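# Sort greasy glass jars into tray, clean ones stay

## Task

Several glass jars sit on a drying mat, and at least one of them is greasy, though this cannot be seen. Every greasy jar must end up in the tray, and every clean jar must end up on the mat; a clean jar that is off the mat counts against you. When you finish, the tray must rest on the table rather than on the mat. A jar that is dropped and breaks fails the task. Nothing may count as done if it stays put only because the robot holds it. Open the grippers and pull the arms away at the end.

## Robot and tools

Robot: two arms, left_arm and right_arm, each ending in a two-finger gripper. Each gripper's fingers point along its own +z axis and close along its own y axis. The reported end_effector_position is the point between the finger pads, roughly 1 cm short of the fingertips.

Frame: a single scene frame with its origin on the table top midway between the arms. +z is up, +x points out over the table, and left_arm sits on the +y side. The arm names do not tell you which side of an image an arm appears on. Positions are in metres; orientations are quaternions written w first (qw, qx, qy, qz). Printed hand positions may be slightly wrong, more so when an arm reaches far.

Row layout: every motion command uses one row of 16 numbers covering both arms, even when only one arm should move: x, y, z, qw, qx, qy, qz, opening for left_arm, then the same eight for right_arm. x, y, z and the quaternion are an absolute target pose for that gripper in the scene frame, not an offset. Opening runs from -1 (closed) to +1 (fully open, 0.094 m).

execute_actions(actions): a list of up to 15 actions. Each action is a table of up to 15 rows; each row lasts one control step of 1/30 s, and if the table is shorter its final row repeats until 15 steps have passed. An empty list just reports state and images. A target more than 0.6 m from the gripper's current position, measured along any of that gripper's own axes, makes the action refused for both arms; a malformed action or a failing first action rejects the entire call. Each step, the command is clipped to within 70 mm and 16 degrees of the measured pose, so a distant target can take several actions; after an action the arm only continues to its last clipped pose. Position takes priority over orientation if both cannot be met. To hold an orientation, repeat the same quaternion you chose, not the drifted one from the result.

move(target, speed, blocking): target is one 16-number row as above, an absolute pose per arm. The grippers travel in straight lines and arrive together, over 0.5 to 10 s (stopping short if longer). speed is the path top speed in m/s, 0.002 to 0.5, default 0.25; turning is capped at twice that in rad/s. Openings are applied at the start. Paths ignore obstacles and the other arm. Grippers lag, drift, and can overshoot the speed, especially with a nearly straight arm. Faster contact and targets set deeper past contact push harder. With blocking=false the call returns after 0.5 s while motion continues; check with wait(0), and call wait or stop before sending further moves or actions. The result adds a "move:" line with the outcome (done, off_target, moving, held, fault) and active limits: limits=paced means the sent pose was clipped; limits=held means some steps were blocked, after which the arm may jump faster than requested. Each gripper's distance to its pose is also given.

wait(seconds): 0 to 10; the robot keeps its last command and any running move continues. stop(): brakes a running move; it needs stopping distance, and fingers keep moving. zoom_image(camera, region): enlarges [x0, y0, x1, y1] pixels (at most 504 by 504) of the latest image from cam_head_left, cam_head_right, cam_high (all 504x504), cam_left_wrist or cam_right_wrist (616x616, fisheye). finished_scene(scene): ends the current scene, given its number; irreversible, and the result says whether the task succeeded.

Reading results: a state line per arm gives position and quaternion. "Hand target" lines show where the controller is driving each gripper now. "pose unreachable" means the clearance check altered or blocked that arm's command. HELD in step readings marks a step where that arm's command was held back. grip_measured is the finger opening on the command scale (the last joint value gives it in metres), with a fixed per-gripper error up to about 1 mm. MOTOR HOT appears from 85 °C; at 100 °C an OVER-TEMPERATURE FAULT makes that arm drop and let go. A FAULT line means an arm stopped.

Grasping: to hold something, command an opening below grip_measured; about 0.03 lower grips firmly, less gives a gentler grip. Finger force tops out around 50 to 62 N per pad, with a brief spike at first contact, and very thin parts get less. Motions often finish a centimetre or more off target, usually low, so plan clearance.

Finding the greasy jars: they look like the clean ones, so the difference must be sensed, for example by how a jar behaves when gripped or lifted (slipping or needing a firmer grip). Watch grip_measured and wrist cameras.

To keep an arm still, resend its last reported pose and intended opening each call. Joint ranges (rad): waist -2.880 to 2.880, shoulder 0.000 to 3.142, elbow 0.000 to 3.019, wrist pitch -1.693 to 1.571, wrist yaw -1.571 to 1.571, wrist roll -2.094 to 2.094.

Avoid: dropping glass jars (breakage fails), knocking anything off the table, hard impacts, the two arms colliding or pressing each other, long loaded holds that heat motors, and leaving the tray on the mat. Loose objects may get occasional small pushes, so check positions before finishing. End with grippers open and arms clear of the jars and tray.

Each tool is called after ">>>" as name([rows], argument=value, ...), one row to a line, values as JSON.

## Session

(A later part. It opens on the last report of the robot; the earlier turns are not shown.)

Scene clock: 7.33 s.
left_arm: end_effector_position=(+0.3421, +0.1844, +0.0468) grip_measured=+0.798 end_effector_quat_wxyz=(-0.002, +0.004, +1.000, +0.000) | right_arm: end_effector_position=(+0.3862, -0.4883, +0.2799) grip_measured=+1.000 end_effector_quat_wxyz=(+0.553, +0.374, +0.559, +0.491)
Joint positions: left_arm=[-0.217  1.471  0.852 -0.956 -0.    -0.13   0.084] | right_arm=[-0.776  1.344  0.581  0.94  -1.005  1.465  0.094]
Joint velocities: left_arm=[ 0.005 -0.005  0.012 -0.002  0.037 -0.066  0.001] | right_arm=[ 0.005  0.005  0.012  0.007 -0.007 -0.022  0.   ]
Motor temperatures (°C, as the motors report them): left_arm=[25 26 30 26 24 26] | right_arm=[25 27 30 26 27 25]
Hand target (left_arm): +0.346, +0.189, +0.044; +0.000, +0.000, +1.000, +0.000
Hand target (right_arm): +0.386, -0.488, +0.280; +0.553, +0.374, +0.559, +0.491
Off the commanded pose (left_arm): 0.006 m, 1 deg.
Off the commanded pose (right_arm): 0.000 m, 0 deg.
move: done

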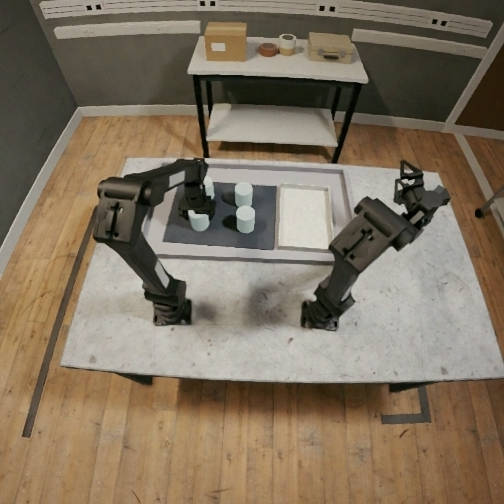

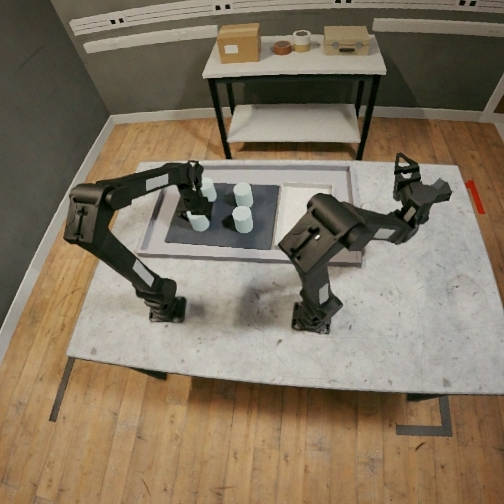

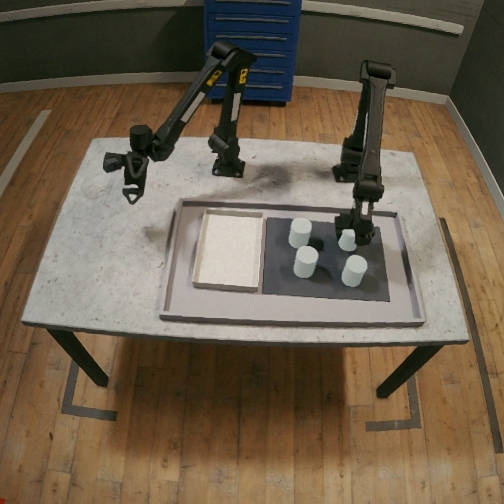

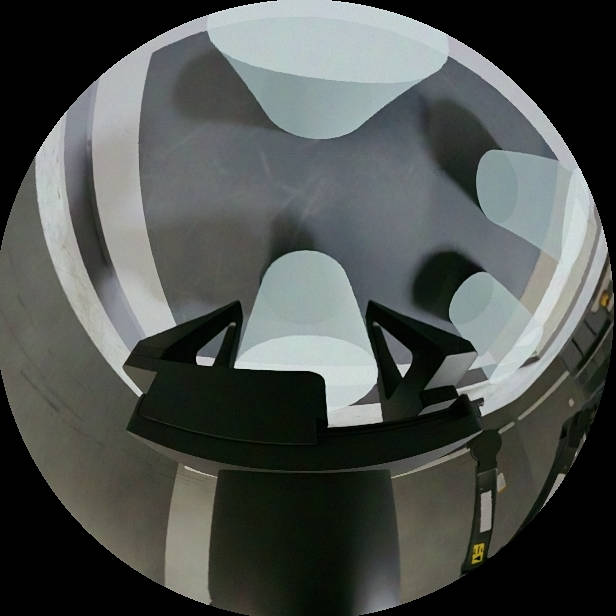

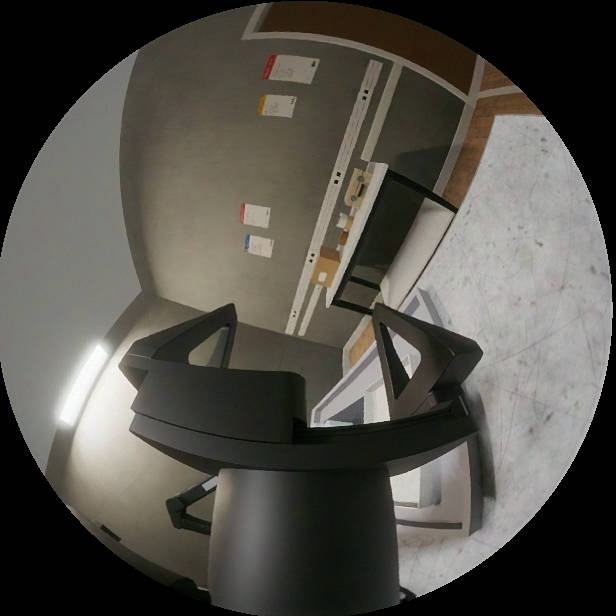

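Row 251 now. Close gradually.

>>> execute_actions([
  [[0.345,0.189,0.044,0,0,1,0,0.47,0.3862,-0.4883,0.2799,0.553,0.374,0.559,0.491,1]],
  [[0.345,0.189,0.044,0,0,1,0,0.45,0.3862,-0.4883,0.2799,0.553,0.374,0.559,0.491,1],[0.345,0.189,0.044,0,0,1,0,0.43,0.3862,-0.4883,0.2799,0.553,0.374,0.559,0.491,1],[0.345,0.189,0.044,0,0,1,0,0.41,0.3862,-0.4883,0.2799,0.553,0.374,0.559,0.491,1],[0.345,0.189,0.044,0,0,1,0,0.40,0.3862,-0.4883,0.2799,0.553,0.374,0.559,0.491,1],[0.345,0.189,0.044,0,0,1,0,0.39,0.3862,-0.4883,0.2799,0.553,0.374,0.559,0.491,1],[0.345,0.189,0.044,0,0,1,0,0.38,0.3862,-0.4883,0.2799,0.553,0.374,0.559,0.491,1],[0.345,0.189,0.044,0,0,1,0,0.37,0.3862,-0.4883,0.2799,0.553,0.374,0.559,0.491,1],[0.345,0.189,0.044,0,0,1,0,0.36,0.3862,-0.4883,0.2799,0.553,0.374,0.559,0.491,1],[0.345,0.189,0.044,0,0,1,0,0.35,0.3862,-0.4883,0.2799,0.553,0.374,0.559,0.491,1],[0.345,0.189,0.044,0,0,1,0,0.34,0.3862,-0.4883,0.2799,0.553,0.374,0.559,0.491,1],[0.345,0.189,0.044,0,0,1,0,0.33,0.3862,-0.4883,0.2799,0.553,0.374,0.559,0.491,1],[0.345,0.189,0.044,0,0,1,0,0.31,0.3862,-0.4883,0.2799,0.553,0.374,0.559,0.491,1],[0.345,0.189,0.044,0,0,1,0,0.28,0.3862,-0.4883,0.2799,0.553,0.374,0.559,0.491,1]],
])

Scene clock: 8.57 s.
left_arm: end_effector_position=(+0.3421, +0.1844, +0.0468) grip_measured=+0.388 end_effector_quat_wxyz=(-0.002, +0.004, +1.000, +0.000) | right_arm: end_effector_position=(+0.3862, -0.4883, +0.2799) grip_measured=+1.000 end_effector_quat_wxyz=(+0.553, +0.374, +0.559, +0.491)
Joint positions: left_arm=[-0.217  1.471  0.852 -0.956 -0.    -0.13   0.065] | right_arm=[-0.776  1.344  0.581  0.94  -1.005  1.465  0.094]
Joint velocities: left_arm=[ 0.005 -0.005  0.012  0.002 -0.037  0.007 -0.   ] | right_arm=[-0.005 -0.015 -0.012  0.007 -0.022 -0.007  0.   ]
Motor temperatures (°C, as the motors report them): left_arm=[25 26 30 26 24 26] | right_arm=[25 27 30 26 27 25]
Hand target (left_arm): +0.345, +0.189, +0.044; +0.000, -0.000, +1.000, +0.000
Hand target (right_arm): +0.386, -0.488, +0.280; +0.553, +0.374, +0.559, +0.491
Off the commanded pose (left_arm): 0.006 m, 1 deg.
Off the commanded pose (right_arm): 0.000 m, 0 deg.
Step readings (end_effector_position; steps 1 to 15: 1st action; 16 to 30: 2nd action):
0: left_arm (+0.3421, +0.1844, +0.0468) | right_arm (+0.3862, -0.4883, +0.2799)
1: left_arm (+0.3421, +0.1844, +0.0468) | right_arm (+0.3862, -0.4883, +0.2799)
2: left_arm (+0.3421, +0.1844, +0.0468) | right_arm (+0.3862, -0.4883, +0.2799)
4: left_arm (+0.3421, +0.1844, +0.0468) | right_arm (+0.3862, -0.4883, +0.2799)
8: left_arm (+0.3421, +0.1844, +0.0468) | right_arm (+0.3862, -0.4883, +0.2799)
15: left_arm (+0.3421, +0.1844, +0.0468) | right_arm (+0.3862, -0.4883, +0.2799)
16: left_arm (+0.3421, +0.1844, +0.0468) | right_arm (+0.3862, -0.4883, +0.2799)
17: left_arm (+0.3421, +0.1844, +0.0468) | right_arm (+0.3862, -0.4883, +0.2799)
19: left_arm (+0.3421, +0.1844, +0.0468) | right_arm (+0.3862, -0.4883, +0.2799)
23: left_arm (+0.3421, +0.1844, +0.0468) | right_arm (+0.3862, -0.4883, +0.2799)
30: end_effector_position above

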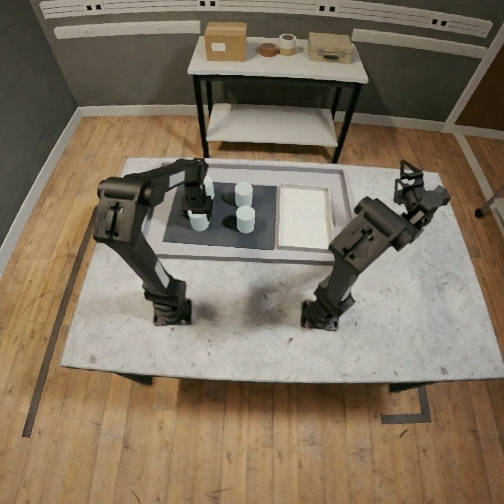

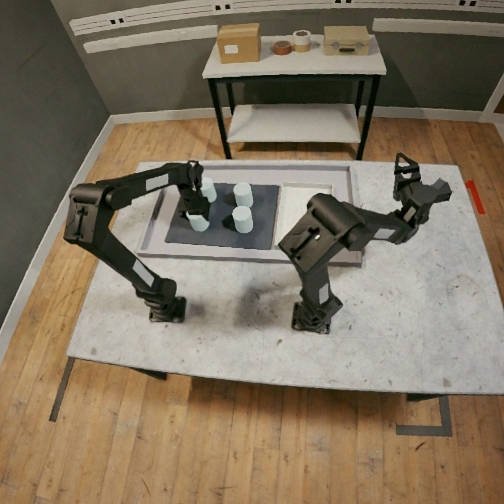

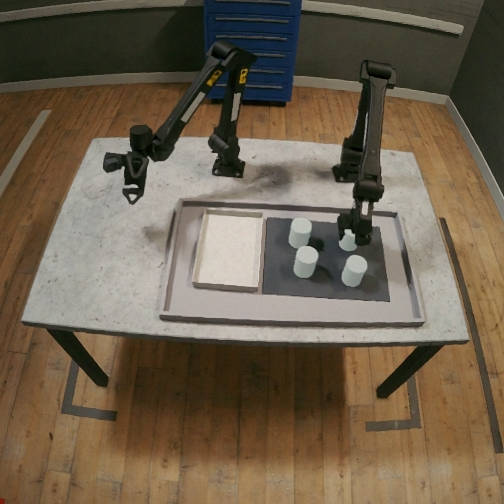

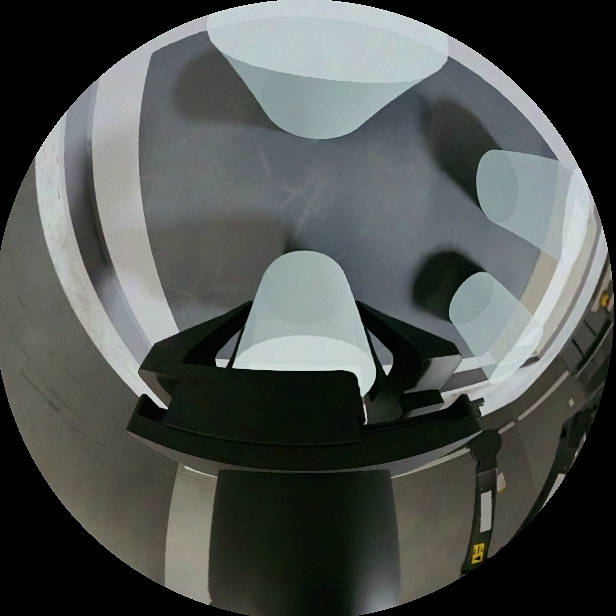

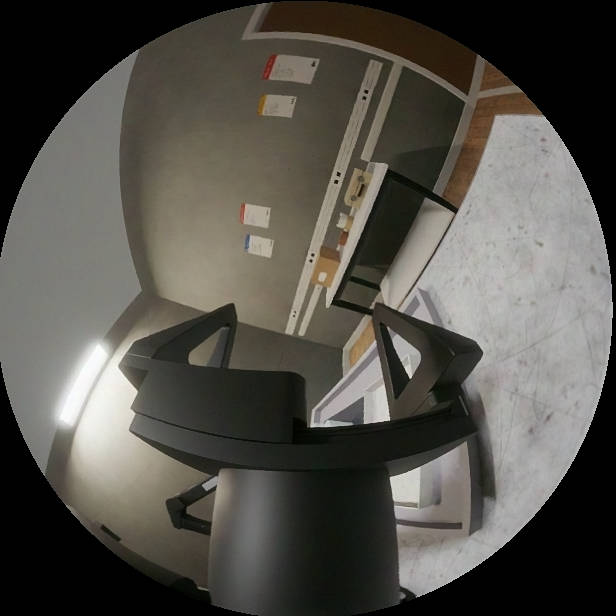

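>>> execute_actions([
  [[0.345,0.189,0.044,0,0,1,0,0.40,0.3862,-0.4883,0.2799,0.553,0.374,0.559,0.491,1],[0.345,0.189,0.044,0,0,1,0,0.415,0.3862,-0.4883,0.2799,0.553,0.374,0.559,0.491,1]],
  [[0.345,0.189,0.041,0,0,1,0,0.415,0.3862,-0.4883,0.2799,0.553,0.374,0.559,0.491,1]],
  [[0.345,0.189,0.037,0,0,1,0,0.415,0.3862,-0.4883,0.2799,0.553,0.374,0.559,0.491,1]],
  [[0.345,0.189,0.033,0,0,1,0,0.415,0.3862,-0.4883,0.2799,0.553,0.374,0.559,0.491,1]],
])

Scene clock: 10.70 s.
left_arm: end_effector_position=(+0.3446, +0.1841, +0.0412) grip_measured=+0.414 end_effector_quat_wxyz=(+0.004, +0.004, +1.000, -0.000) | right_arm: end_effector_position=(+0.3862, -0.4883, +0.2799) grip_measured=+1.000 end_effector_quat_wxyz=(+0.553, +0.374, +0.559, +0.491)
Joint positions: left_arm=[-0.217  1.479  0.844 -0.926 -0.    -0.13   0.066] | right_arm=[-0.776  1.344  0.581  0.94  -1.005  1.465  0.094]
Joint velocities: left_arm=[ 0.005  0.005 -0.017 -0.012  0.007 -0.007 -0.001] | right_arm=[ 0.005  0.005  0.007  0.002 -0.007 -0.007  0.   ]
Motor temperatures (°C, as the motors report them): left_arm=[25 26 30 26 24 26] | right_arm=[25 27 30 26 27 25]
Hand target (left_arm): +0.345, +0.189, +0.033; -0.000, -0.000, +1.000, -0.000
Hand target (right_arm): +0.386, -0.488, +0.280; +0.553, +0.374, +0.559, +0.491
Off the commanded pose (left_arm): 0.010 m, 1 deg.
Off the commanded pose (right_arm): 0.000 m, 0 deg.
Step readings (end_effector_position; steps 1 to 15: 1st action; 16 to 30: 2nd action; 31 to 45: 3rd action; 46 to 60: 4th action):
0: left_arm (+0.3421, +0.1844, +0.0468) | right_arm (+0.3862, -0.4883, +0.2799)
1: left_arm (+0.3421, +0.1844, +0.0468) | right_arm (+0.3862, -0.4883, +0.2799)
2: left_arm (+0.3421, +0.1844, +0.0468) | right_arm (+0.3862, -0.4883, +0.2799)
4: left_arm (+0.3421, +0.1844, +0.0468) | right_arm (+0.3862, -0.4883, +0.2799)
8: left_arm (+0.3421, +0.1844, +0.0468) | right_arm (+0.3862, -0.4883, +0.2799)
15: left_arm (+0.3421, +0.1844, +0.0468) | right_arm (+0.3862, -0.4883, +0.2799)
16: left_arm (+0.3421, +0.1844, +0.0466) | right_arm (+0.3862, -0.4883, +0.2799)
17: left_arm (+0.3422, +0.1844, +0.0465) | right_arm (+0.3862, -0.4883, +0.2799)
19: left_arm (+0.3424, +0.1844, +0.0465) | right_arm (+0.3862, -0.4883, +0.2799)
23: left_arm (+0.3426, +0.1843, +0.0465) | right_arm (+0.3862, -0.4883, +0.2799)
30: left_arm (+0.3426, +0.1843, +0.0465) | right_arm (+0.3862, -0.4883, +0.2799)
31: left_arm (+0.3428, +0.1843, +0.0463) | right_arm (+0.3862, -0.4883, +0.2799)
32: left_arm (+0.3432, +0.1843, +0.0459) | right_arm (+0.3862, -0.4883, +0.2799)
34: left_arm (+0.3435, +0.1842, +0.0454) | right_arm (+0.3862, -0.4883, +0.2799)
38: left_arm (+0.3436, +0.1842, +0.0452) | right_arm (+0.3862, -0.4883, +0.2799)
45: left_arm (+0.3436, +0.1842, +0.0452) | right_arm (+0.3862, -0.4883, +0.2799)
46: left_arm (+0.3437, +0.1842, +0.0448) | right_arm (+0.3862, -0.4883, +0.2799)
47: left_arm (+0.3442, +0.1841, +0.0442) | right_arm (+0.3862, -0.4883, +0.2799)
49: left_arm (+0.3444, +0.1841, +0.0427) | right_arm (+0.3862, -0.4883, +0.2799)
53: left_arm (+0.3446, +0.1841, +0.0412) | right_arm (+0.3862, -0.4883, +0.2799)
60: end_effector_position above

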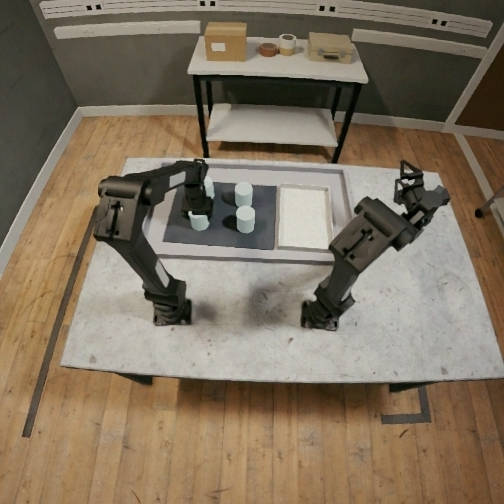

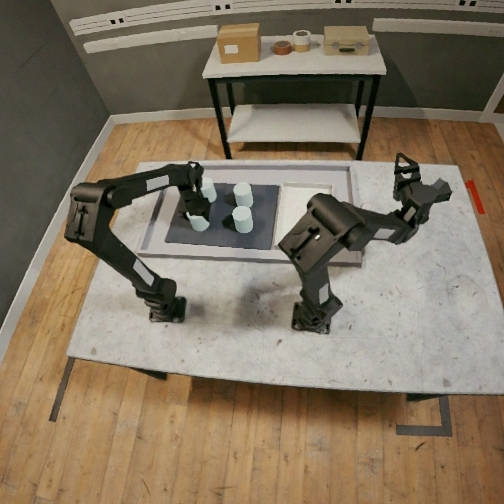

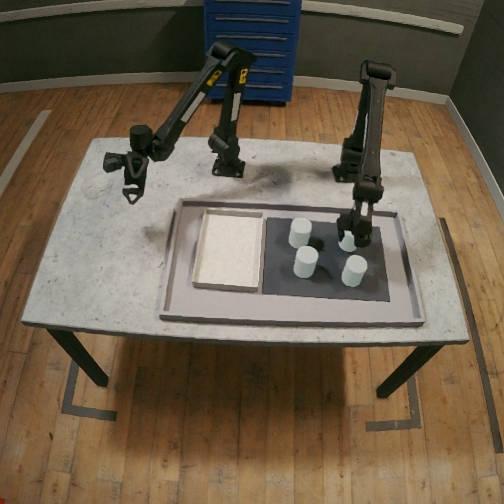

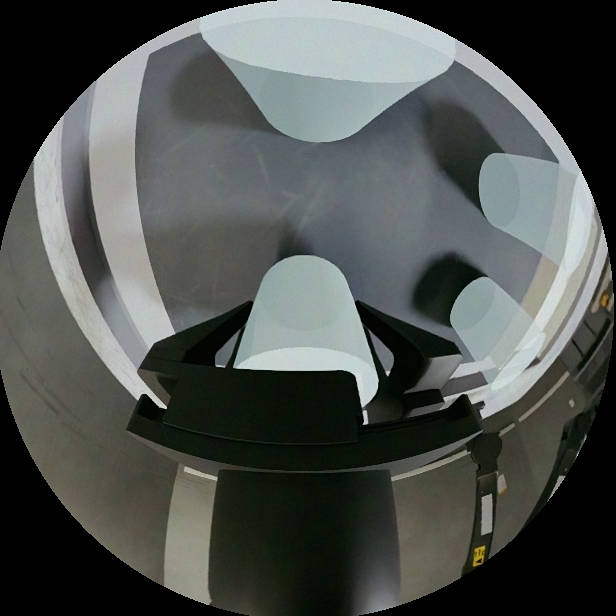

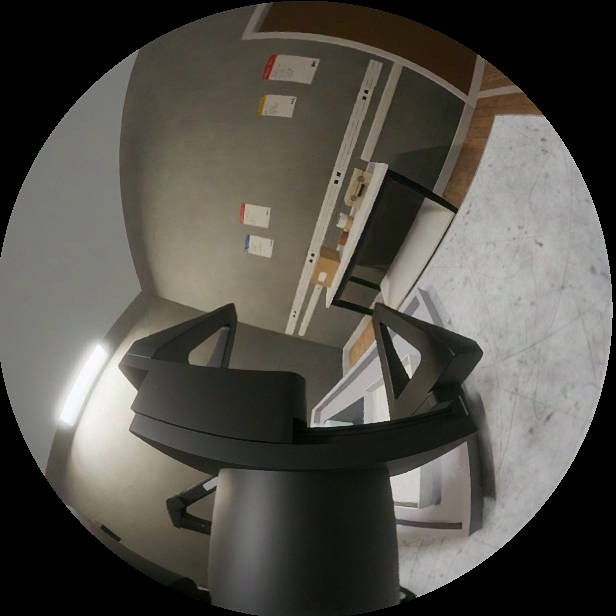

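>>> execute_actions([
  [[0.345,0.189,0.037,0,0,1,0,0.41,0.3862,-0.4883,0.2799,0.553,0.374,0.559,0.491,1],[0.345,0.189,0.040,0,0,1,0,0.40,0.3862,-0.4883,0.2799,0.553,0.374,0.559,0.491,1],[0.345,0.189,0.042,0,0,1,0,0.39,0.3862,-0.4883,0.2799,0.553,0.374,0.559,0.491,1],[0.345,0.189,0.042,0,0,1,0,0.37,0.3862,-0.4883,0.2799,0.553,0.374,0.559,0.491,1],[0.345,0.189,0.042,0,0,1,0,0.32,0.3862,-0.4883,0.2799,0.553,0.374,0.559,0.491,1]],
])

>>> move(target=[0.360,0.186,0.205,0,0,1,0,0.32,0.3862,-0.4883,0.2799,0.553,0.374,0.559,0.491,1], speed=0.09)

Scene clock: 11.47 s.
left_arm: end_effector_position=(+0.3446, +0.1841, +0.0412) grip_measured=+0.387 end_effector_quat_wxyz=(+0.004, +0.004, +1.000, -0.000) | right_arm: end_effector_position=(+0.3862, -0.4883, +0.2799) grip_measured=+1.000 end_effector_quat_wxyz=(+0.553, +0.374, +0.559, +0.491)
Joint positions: left_arm=[-0.217  1.479  0.844 -0.926 -0.    -0.13   0.065] | right_arm=[-0.776  1.344  0.581  0.94  -1.005  1.465  0.094]
Joint velocities: left_arm=[-0.015 -0.015 -0.017  0.002 -0.081 -0.066  0.001] | right_arm=[-0.005 -0.015 -0.002 -0.007  0.007  0.007  0.   ]
Motor temperatures (°C, as the motors report them): left_arm=[25 26 30 26 24 26] | right_arm=[25 27 30 26 27 25]
Hand target (left_arm): +0.345, +0.189, +0.042; +0.000, -0.000, +1.000, -0.000
Hand target (right_arm): +0.386, -0.488, +0.280; +0.553, +0.374, +0.559, +0.491
Off the commanded pose (left_arm): 0.005 m, 1 deg.
Off the commanded pose (right_arm): 0.000 m, 0 deg.
Step readings (end_effector_position):
0: left_arm (+0.3446, +0.1841, +0.0412) | right_arm (+0.3862, -0.4883, +0.2799)
1: left_arm (+0.3446, +0.1841, +0.0412) | right_arm (+0.3862, -0.4883, +0.2799)
2: left_arm (+0.3446, +0.1841, +0.0412) | right_arm (+0.3862, -0.4883, +0.2799)
4: left_arm (+0.3446, +0.1841, +0.0412) | right_arm (+0.3862, -0.4883, +0.2799)
8: left_arm (+0.3446, +0.1841, +0.0412) | right_arm (+0.3862, -0.4883, +0.2799)
15: end_effector_position above

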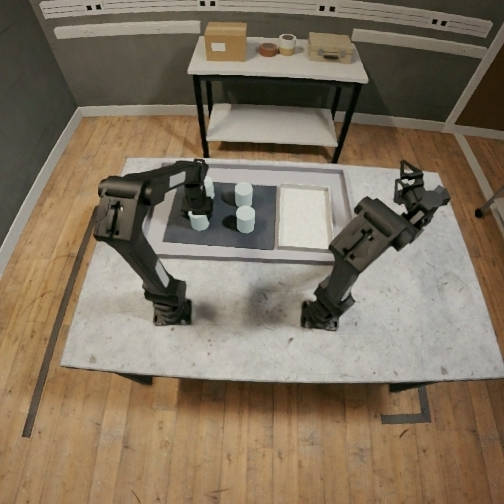

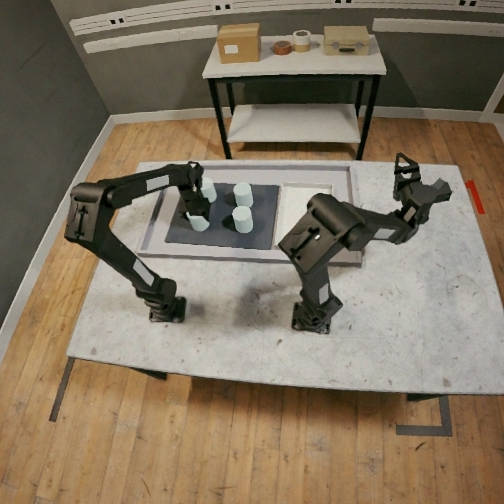

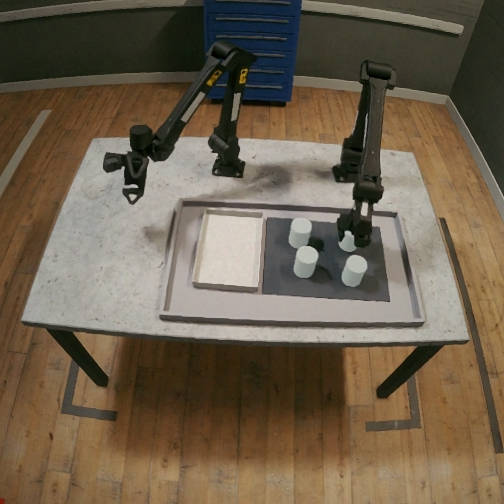

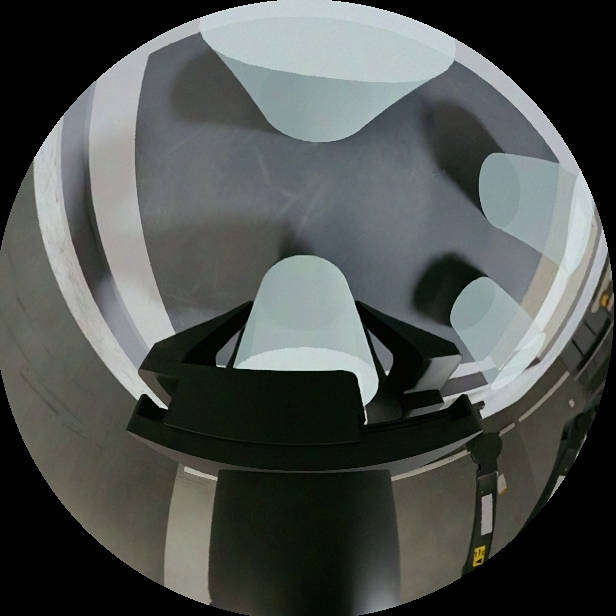

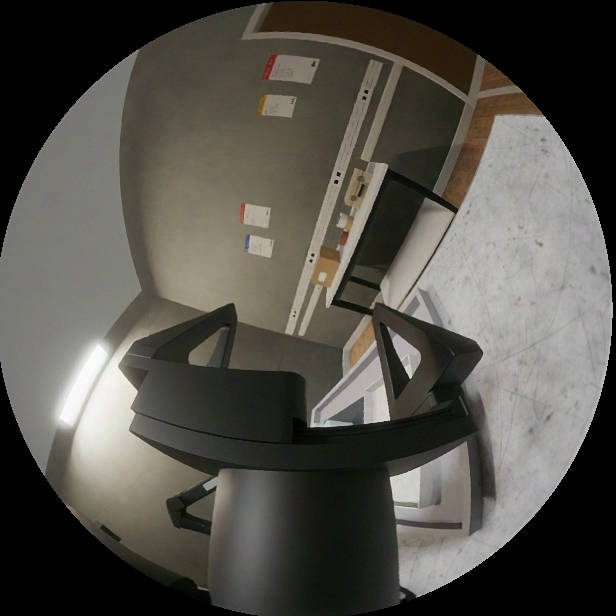

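Scene clock: 13.67 s.
left_arm: end_effector_position=(+0.3410, +0.1846, +0.1761) grip_measured=+0.387 end_effector_quat_wxyz=(-0.035, +0.004, +0.999, +0.005) | right_arm: end_effector_position=(+0.3862, -0.4883, +0.2799) grip_measured=+1.000 end_effector_quat_wxyz=(+0.553, +0.374, +0.559, +0.491)
Joint positions: left_arm=[-0.217  1.357  1.109 -1.393 -0.    -0.13   0.065] | right_arm=[-0.776  1.344  0.581  0.94  -1.005  1.465  0.094]
Joint velocities: left_arm=[-0.005 -0.034 -0.012  0.002 -0.066  0.022 -0.001] | right_arm=[-0.015 -0.005 -0.007 -0.012  0.022  0.051  0.   ]
Motor temperatures (°C, as the motors report them): left_arm=[25 26 31 26 24 26] | right_arm=[25 27 30 26 27 25]
Hand target (left_arm): +0.355, +0.187, +0.206; +0.000, -0.000, +1.000, +0.000
Hand target (right_arm): +0.386, -0.488, +0.280; +0.553, +0.374, +0.559, +0.491
Off the commanded pose (left_arm): 0.035 m, 4 deg.
Off the commanded pose (right_arm): 0.000 m, 0 deg.
move: off_target (left_arm)

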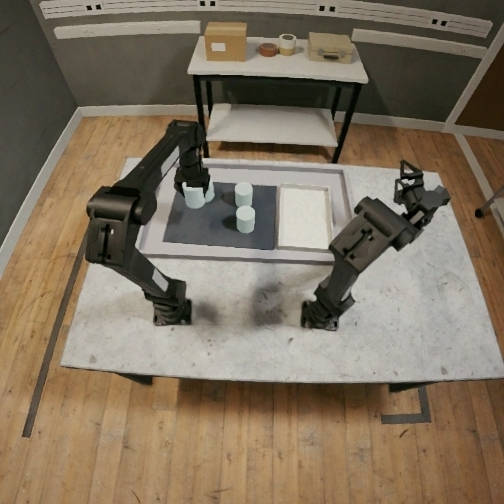

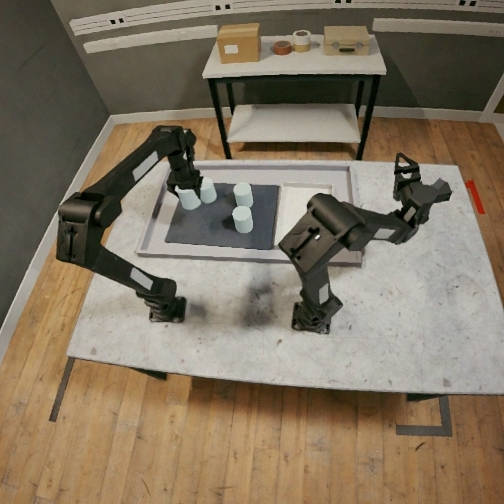

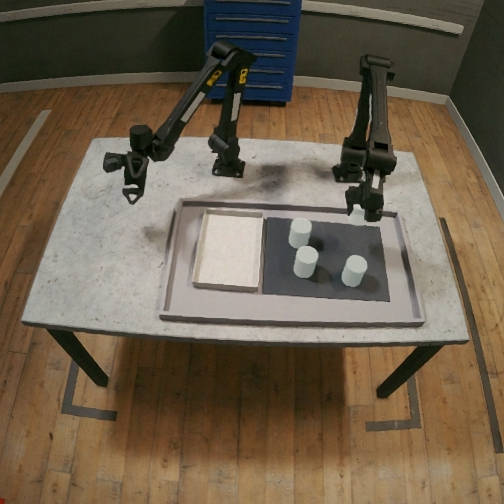

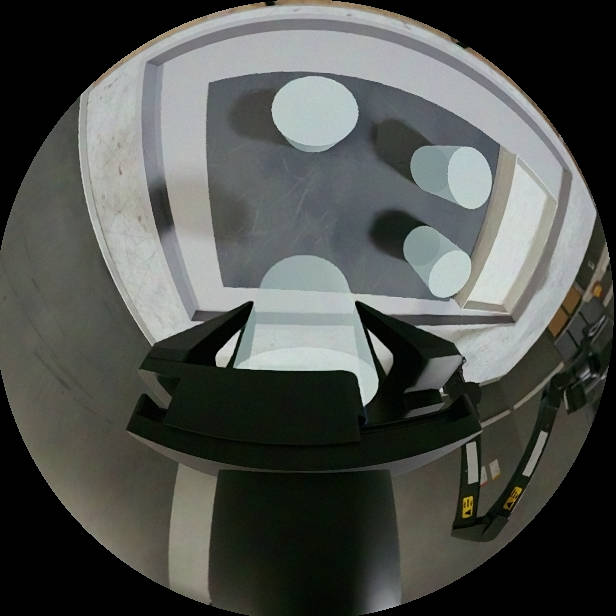

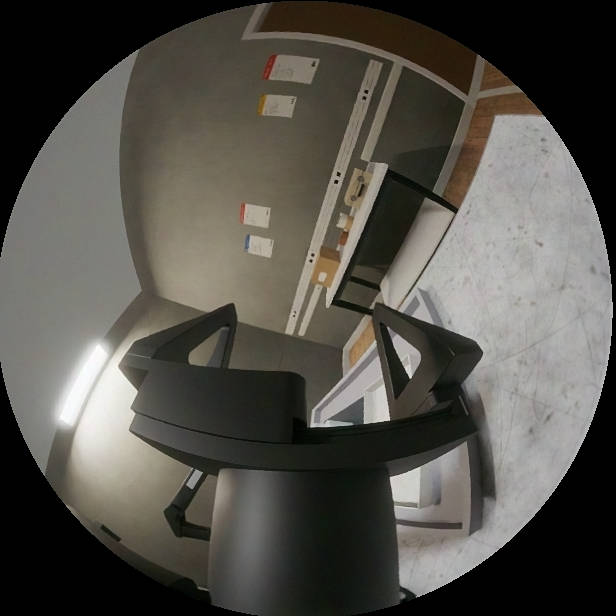

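>>> move(target=[0.45,-0.185,0.205,0,0,1,0,0.32,0.3862,-0.4883,0.2799,0.553,0.374,0.559,0.491,1], speed=0.13)

Scene clock: 17.13 s.
left_arm: end_effector_position=(+0.4391, -0.1711, +0.1865) grip_measured=+0.387 end_effector_quat_wxyz=(-0.020, -0.000, +1.000, +0.013) | right_arm: end_effector_position=(+0.3862, -0.4883, +0.2799) grip_measured=+1.000 end_effector_quat_wxyz=(+0.553, +0.374, +0.559, +0.491)
Joint positions: left_arm=[-0.804  1.996  1.956 -1.577  0.007 -0.726  0.065] | right_arm=[-0.776  1.344  0.581  0.94  -1.005  1.465  0.094]
Joint velocities: left_arm=[ 0.005 -0.024  0.022 -0.017  0.007 -0.066 -0.001] | right_arm=[ 0.015 -0.005 -0.012 -0.017  0.007 -0.037  0.   ]
Motor temperatures (°C, as the motors report them): left_arm=[25 27 32 26 24 26] | right_arm=[25 27 30 26 27 25]
Hand target (left_arm): +0.446, -0.184, +0.209; -0.001, +0.000, +1.000, -0.002
Hand target (right_arm): +0.386, -0.488, +0.280; +0.553, +0.374, +0.559, +0.491
Off the commanded pose (left_arm): 0.026 m, 3 deg.
Off the commanded pose (right_arm): 0.000 m, 0 deg.
move: off_target (left_arm)

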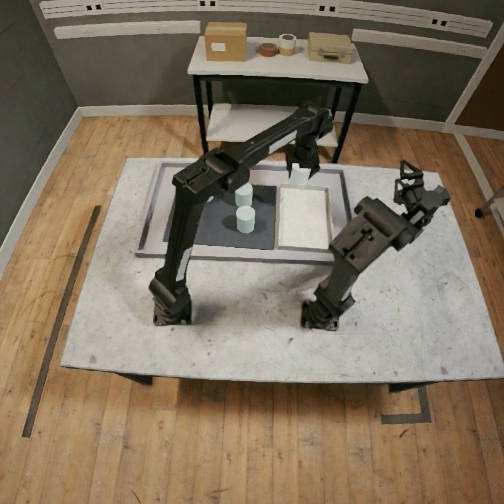

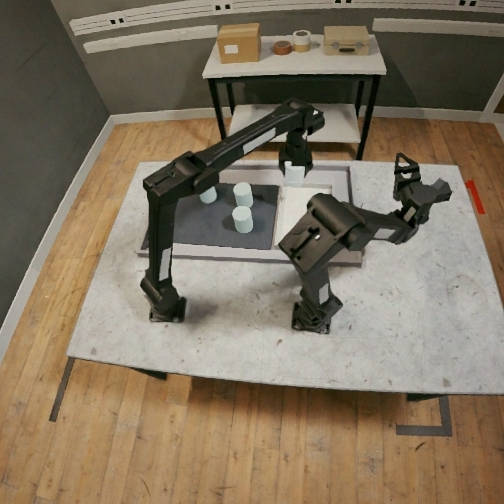

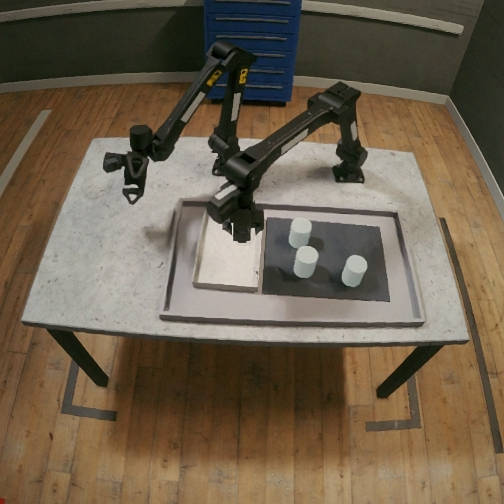

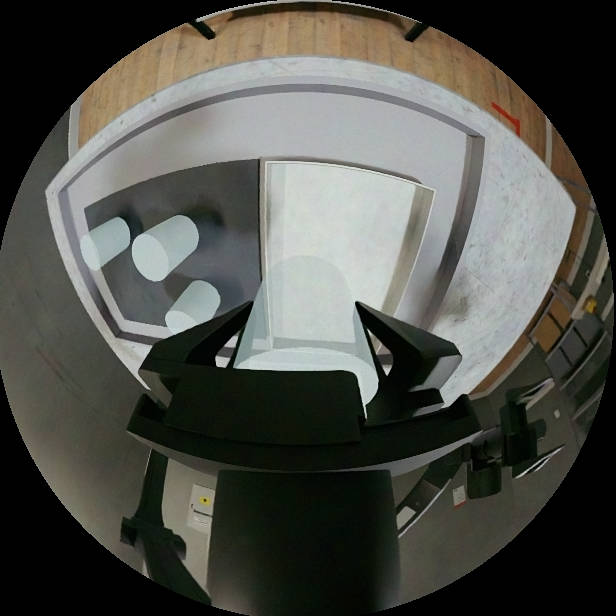

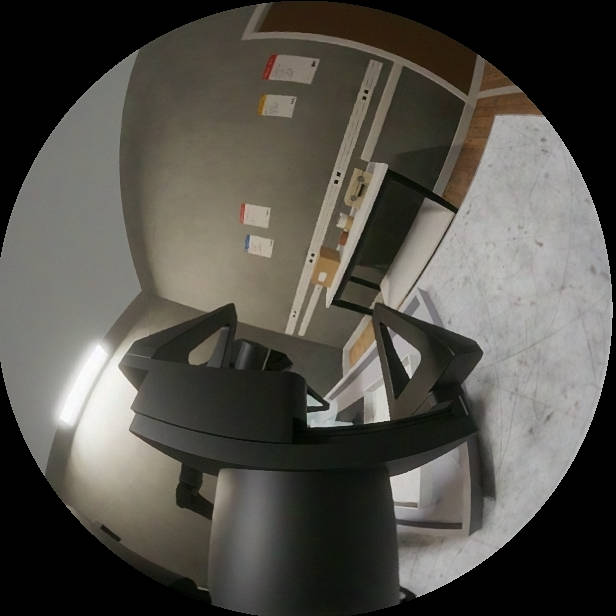

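>>> move(target=[0.448,-0.208,0.062,0,0,1,0,0.32,0.3862,-0.4883,0.2799,0.553,0.374,0.559,0.491,1], speed=0.09)

Scene clock: 19.20 s.
left_arm: end_effector_position=(+0.4515, -0.1989, +0.0593) grip_measured=+0.387 end_effector_quat_wxyz=(-0.008, -0.004, +1.000, +0.006) | right_arm: end_effector_position=(+0.3862, -0.4883, +0.2799) grip_measured=+1.000 end_effector_quat_wxyz=(+0.553, +0.374, +0.559, +0.491)
Joint positions: left_arm=[-0.825  2.122  1.823 -1.293  0.002 -0.754  0.065] | right_arm=[-0.776  1.344  0.581  0.94  -1.005  1.465  0.094]
Joint velocities: left_arm=[-0.005  0.015  0.007 -0.032  0.007 -0.081  0.   ] | right_arm=[-0.005  0.015 -0.007  0.012 -0.007  0.037  0.   ]
Motor temperatures (°C, as the motors report them): left_arm=[25 27 32 26 24 26] | right_arm=[25 27 30 26 27 25]
Hand target (left_arm): +0.449, -0.210, +0.062; -0.000, +0.000, +1.000, +0.000
Hand target (right_arm): +0.386, -0.488, +0.280; +0.553, +0.374, +0.559, +0.491
Off the commanded pose (left_arm): 0.010 m, 1 deg.
Off the commanded pose (right_arm): 0.000 m, 0 deg.
move: done

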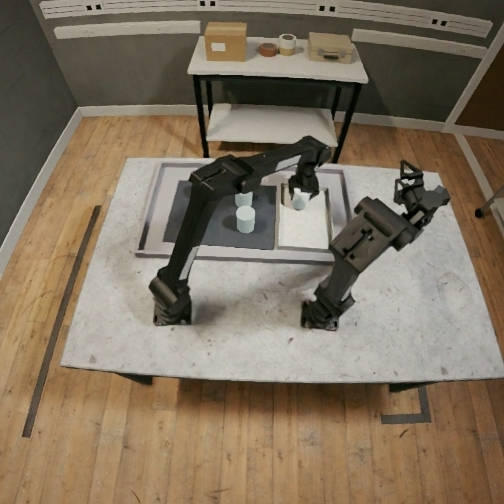

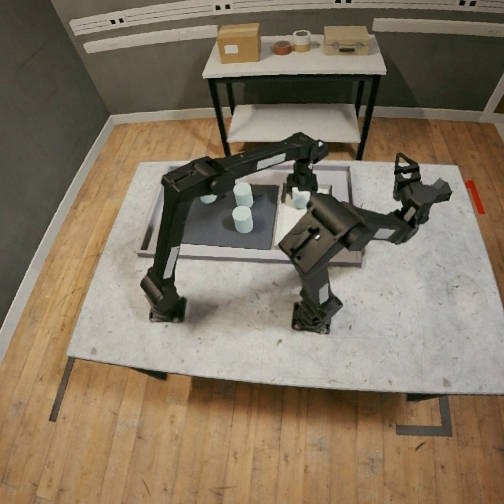

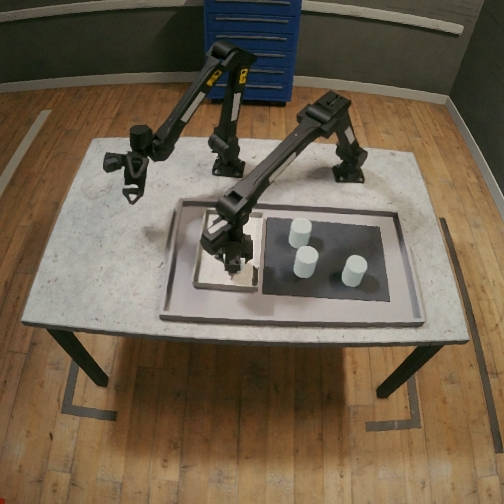

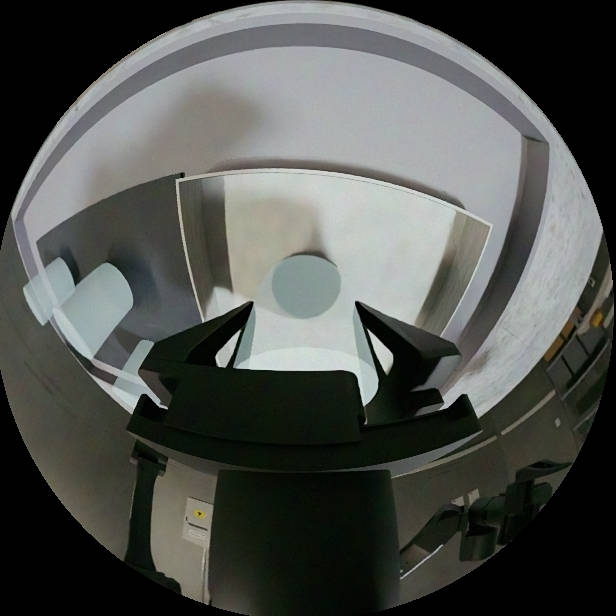

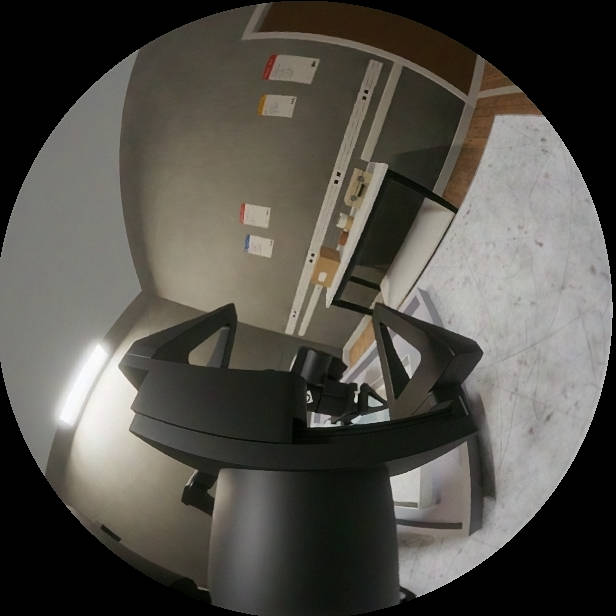

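>>> move(target=[0.450,-0.205,0.040,0,0,1,0,0.32,0.3862,-0.4883,0.2799,0.553,0.374,0.559,0.491,1], speed=0.015)

Scene clock: 20.87 s.
left_arm: end_effector_position=(+0.4531, -0.2004, +0.0487) grip_measured=+0.387 end_effector_quat_wxyz=(-0.000, -0.004, +1.000, -0.002) | right_arm: end_effector_position=(+0.3862, -0.4883, +0.2799) grip_measured=+1.000 end_effector_quat_wxyz=(+0.553, +0.374, +0.559, +0.491)
Joint positions: left_arm=[-0.825  2.122  1.794 -1.241  0.002 -0.754  0.065] | right_arm=[-0.776  1.344  0.581  0.94  -1.005  1.465  0.094]
Joint velocities: left_arm=[ 0.005  0.005  0.017  0.007 -0.022 -0.051 -0.   ] | right_arm=[ 0.005 -0.005 -0.002  0.002 -0.037 -0.007  0.   ]
Motor temperatures (°C, as the motors report them): left_arm=[25 27 32 26 24 26] | right_arm=[25 27 31 26 27 25]
Hand target (left_arm): +0.450, -0.205, +0.040; +0.000, +0.000, +1.000, +0.000
Hand target (right_arm): +0.386, -0.488, +0.280; +0.553, +0.374, +0.559, +0.491
Off the commanded pose (left_arm): 0.010 m, 0 deg.
Off the commanded pose (right_arm): 0.000 m, 0 deg.
move: done

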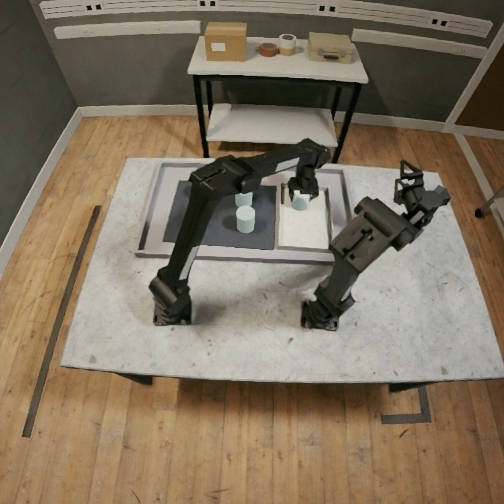

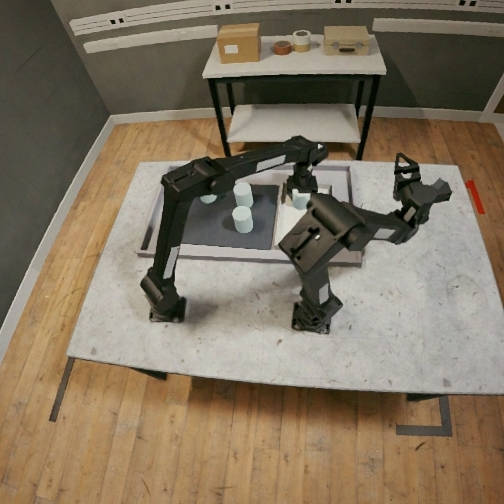

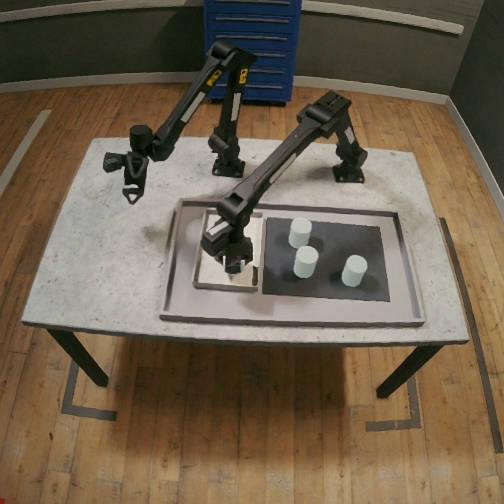

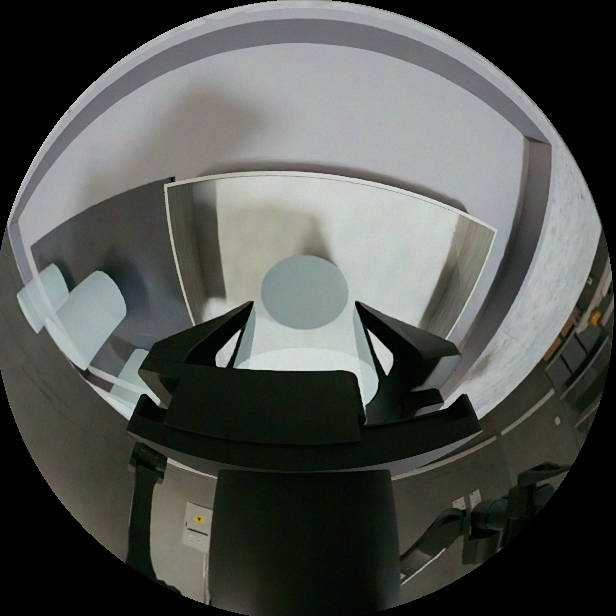

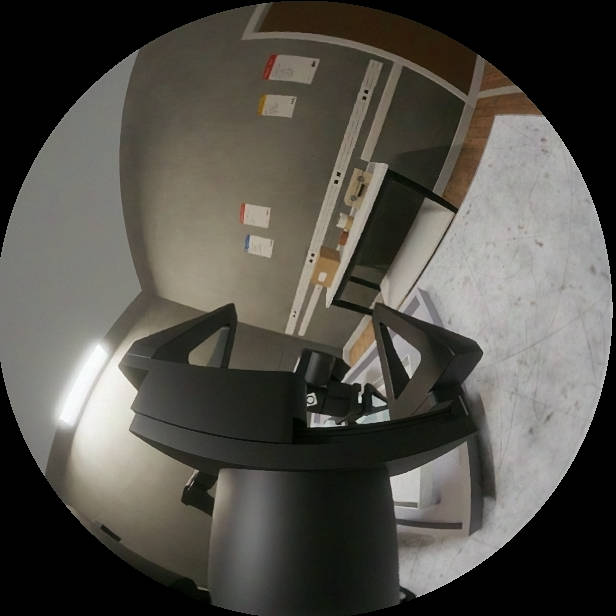

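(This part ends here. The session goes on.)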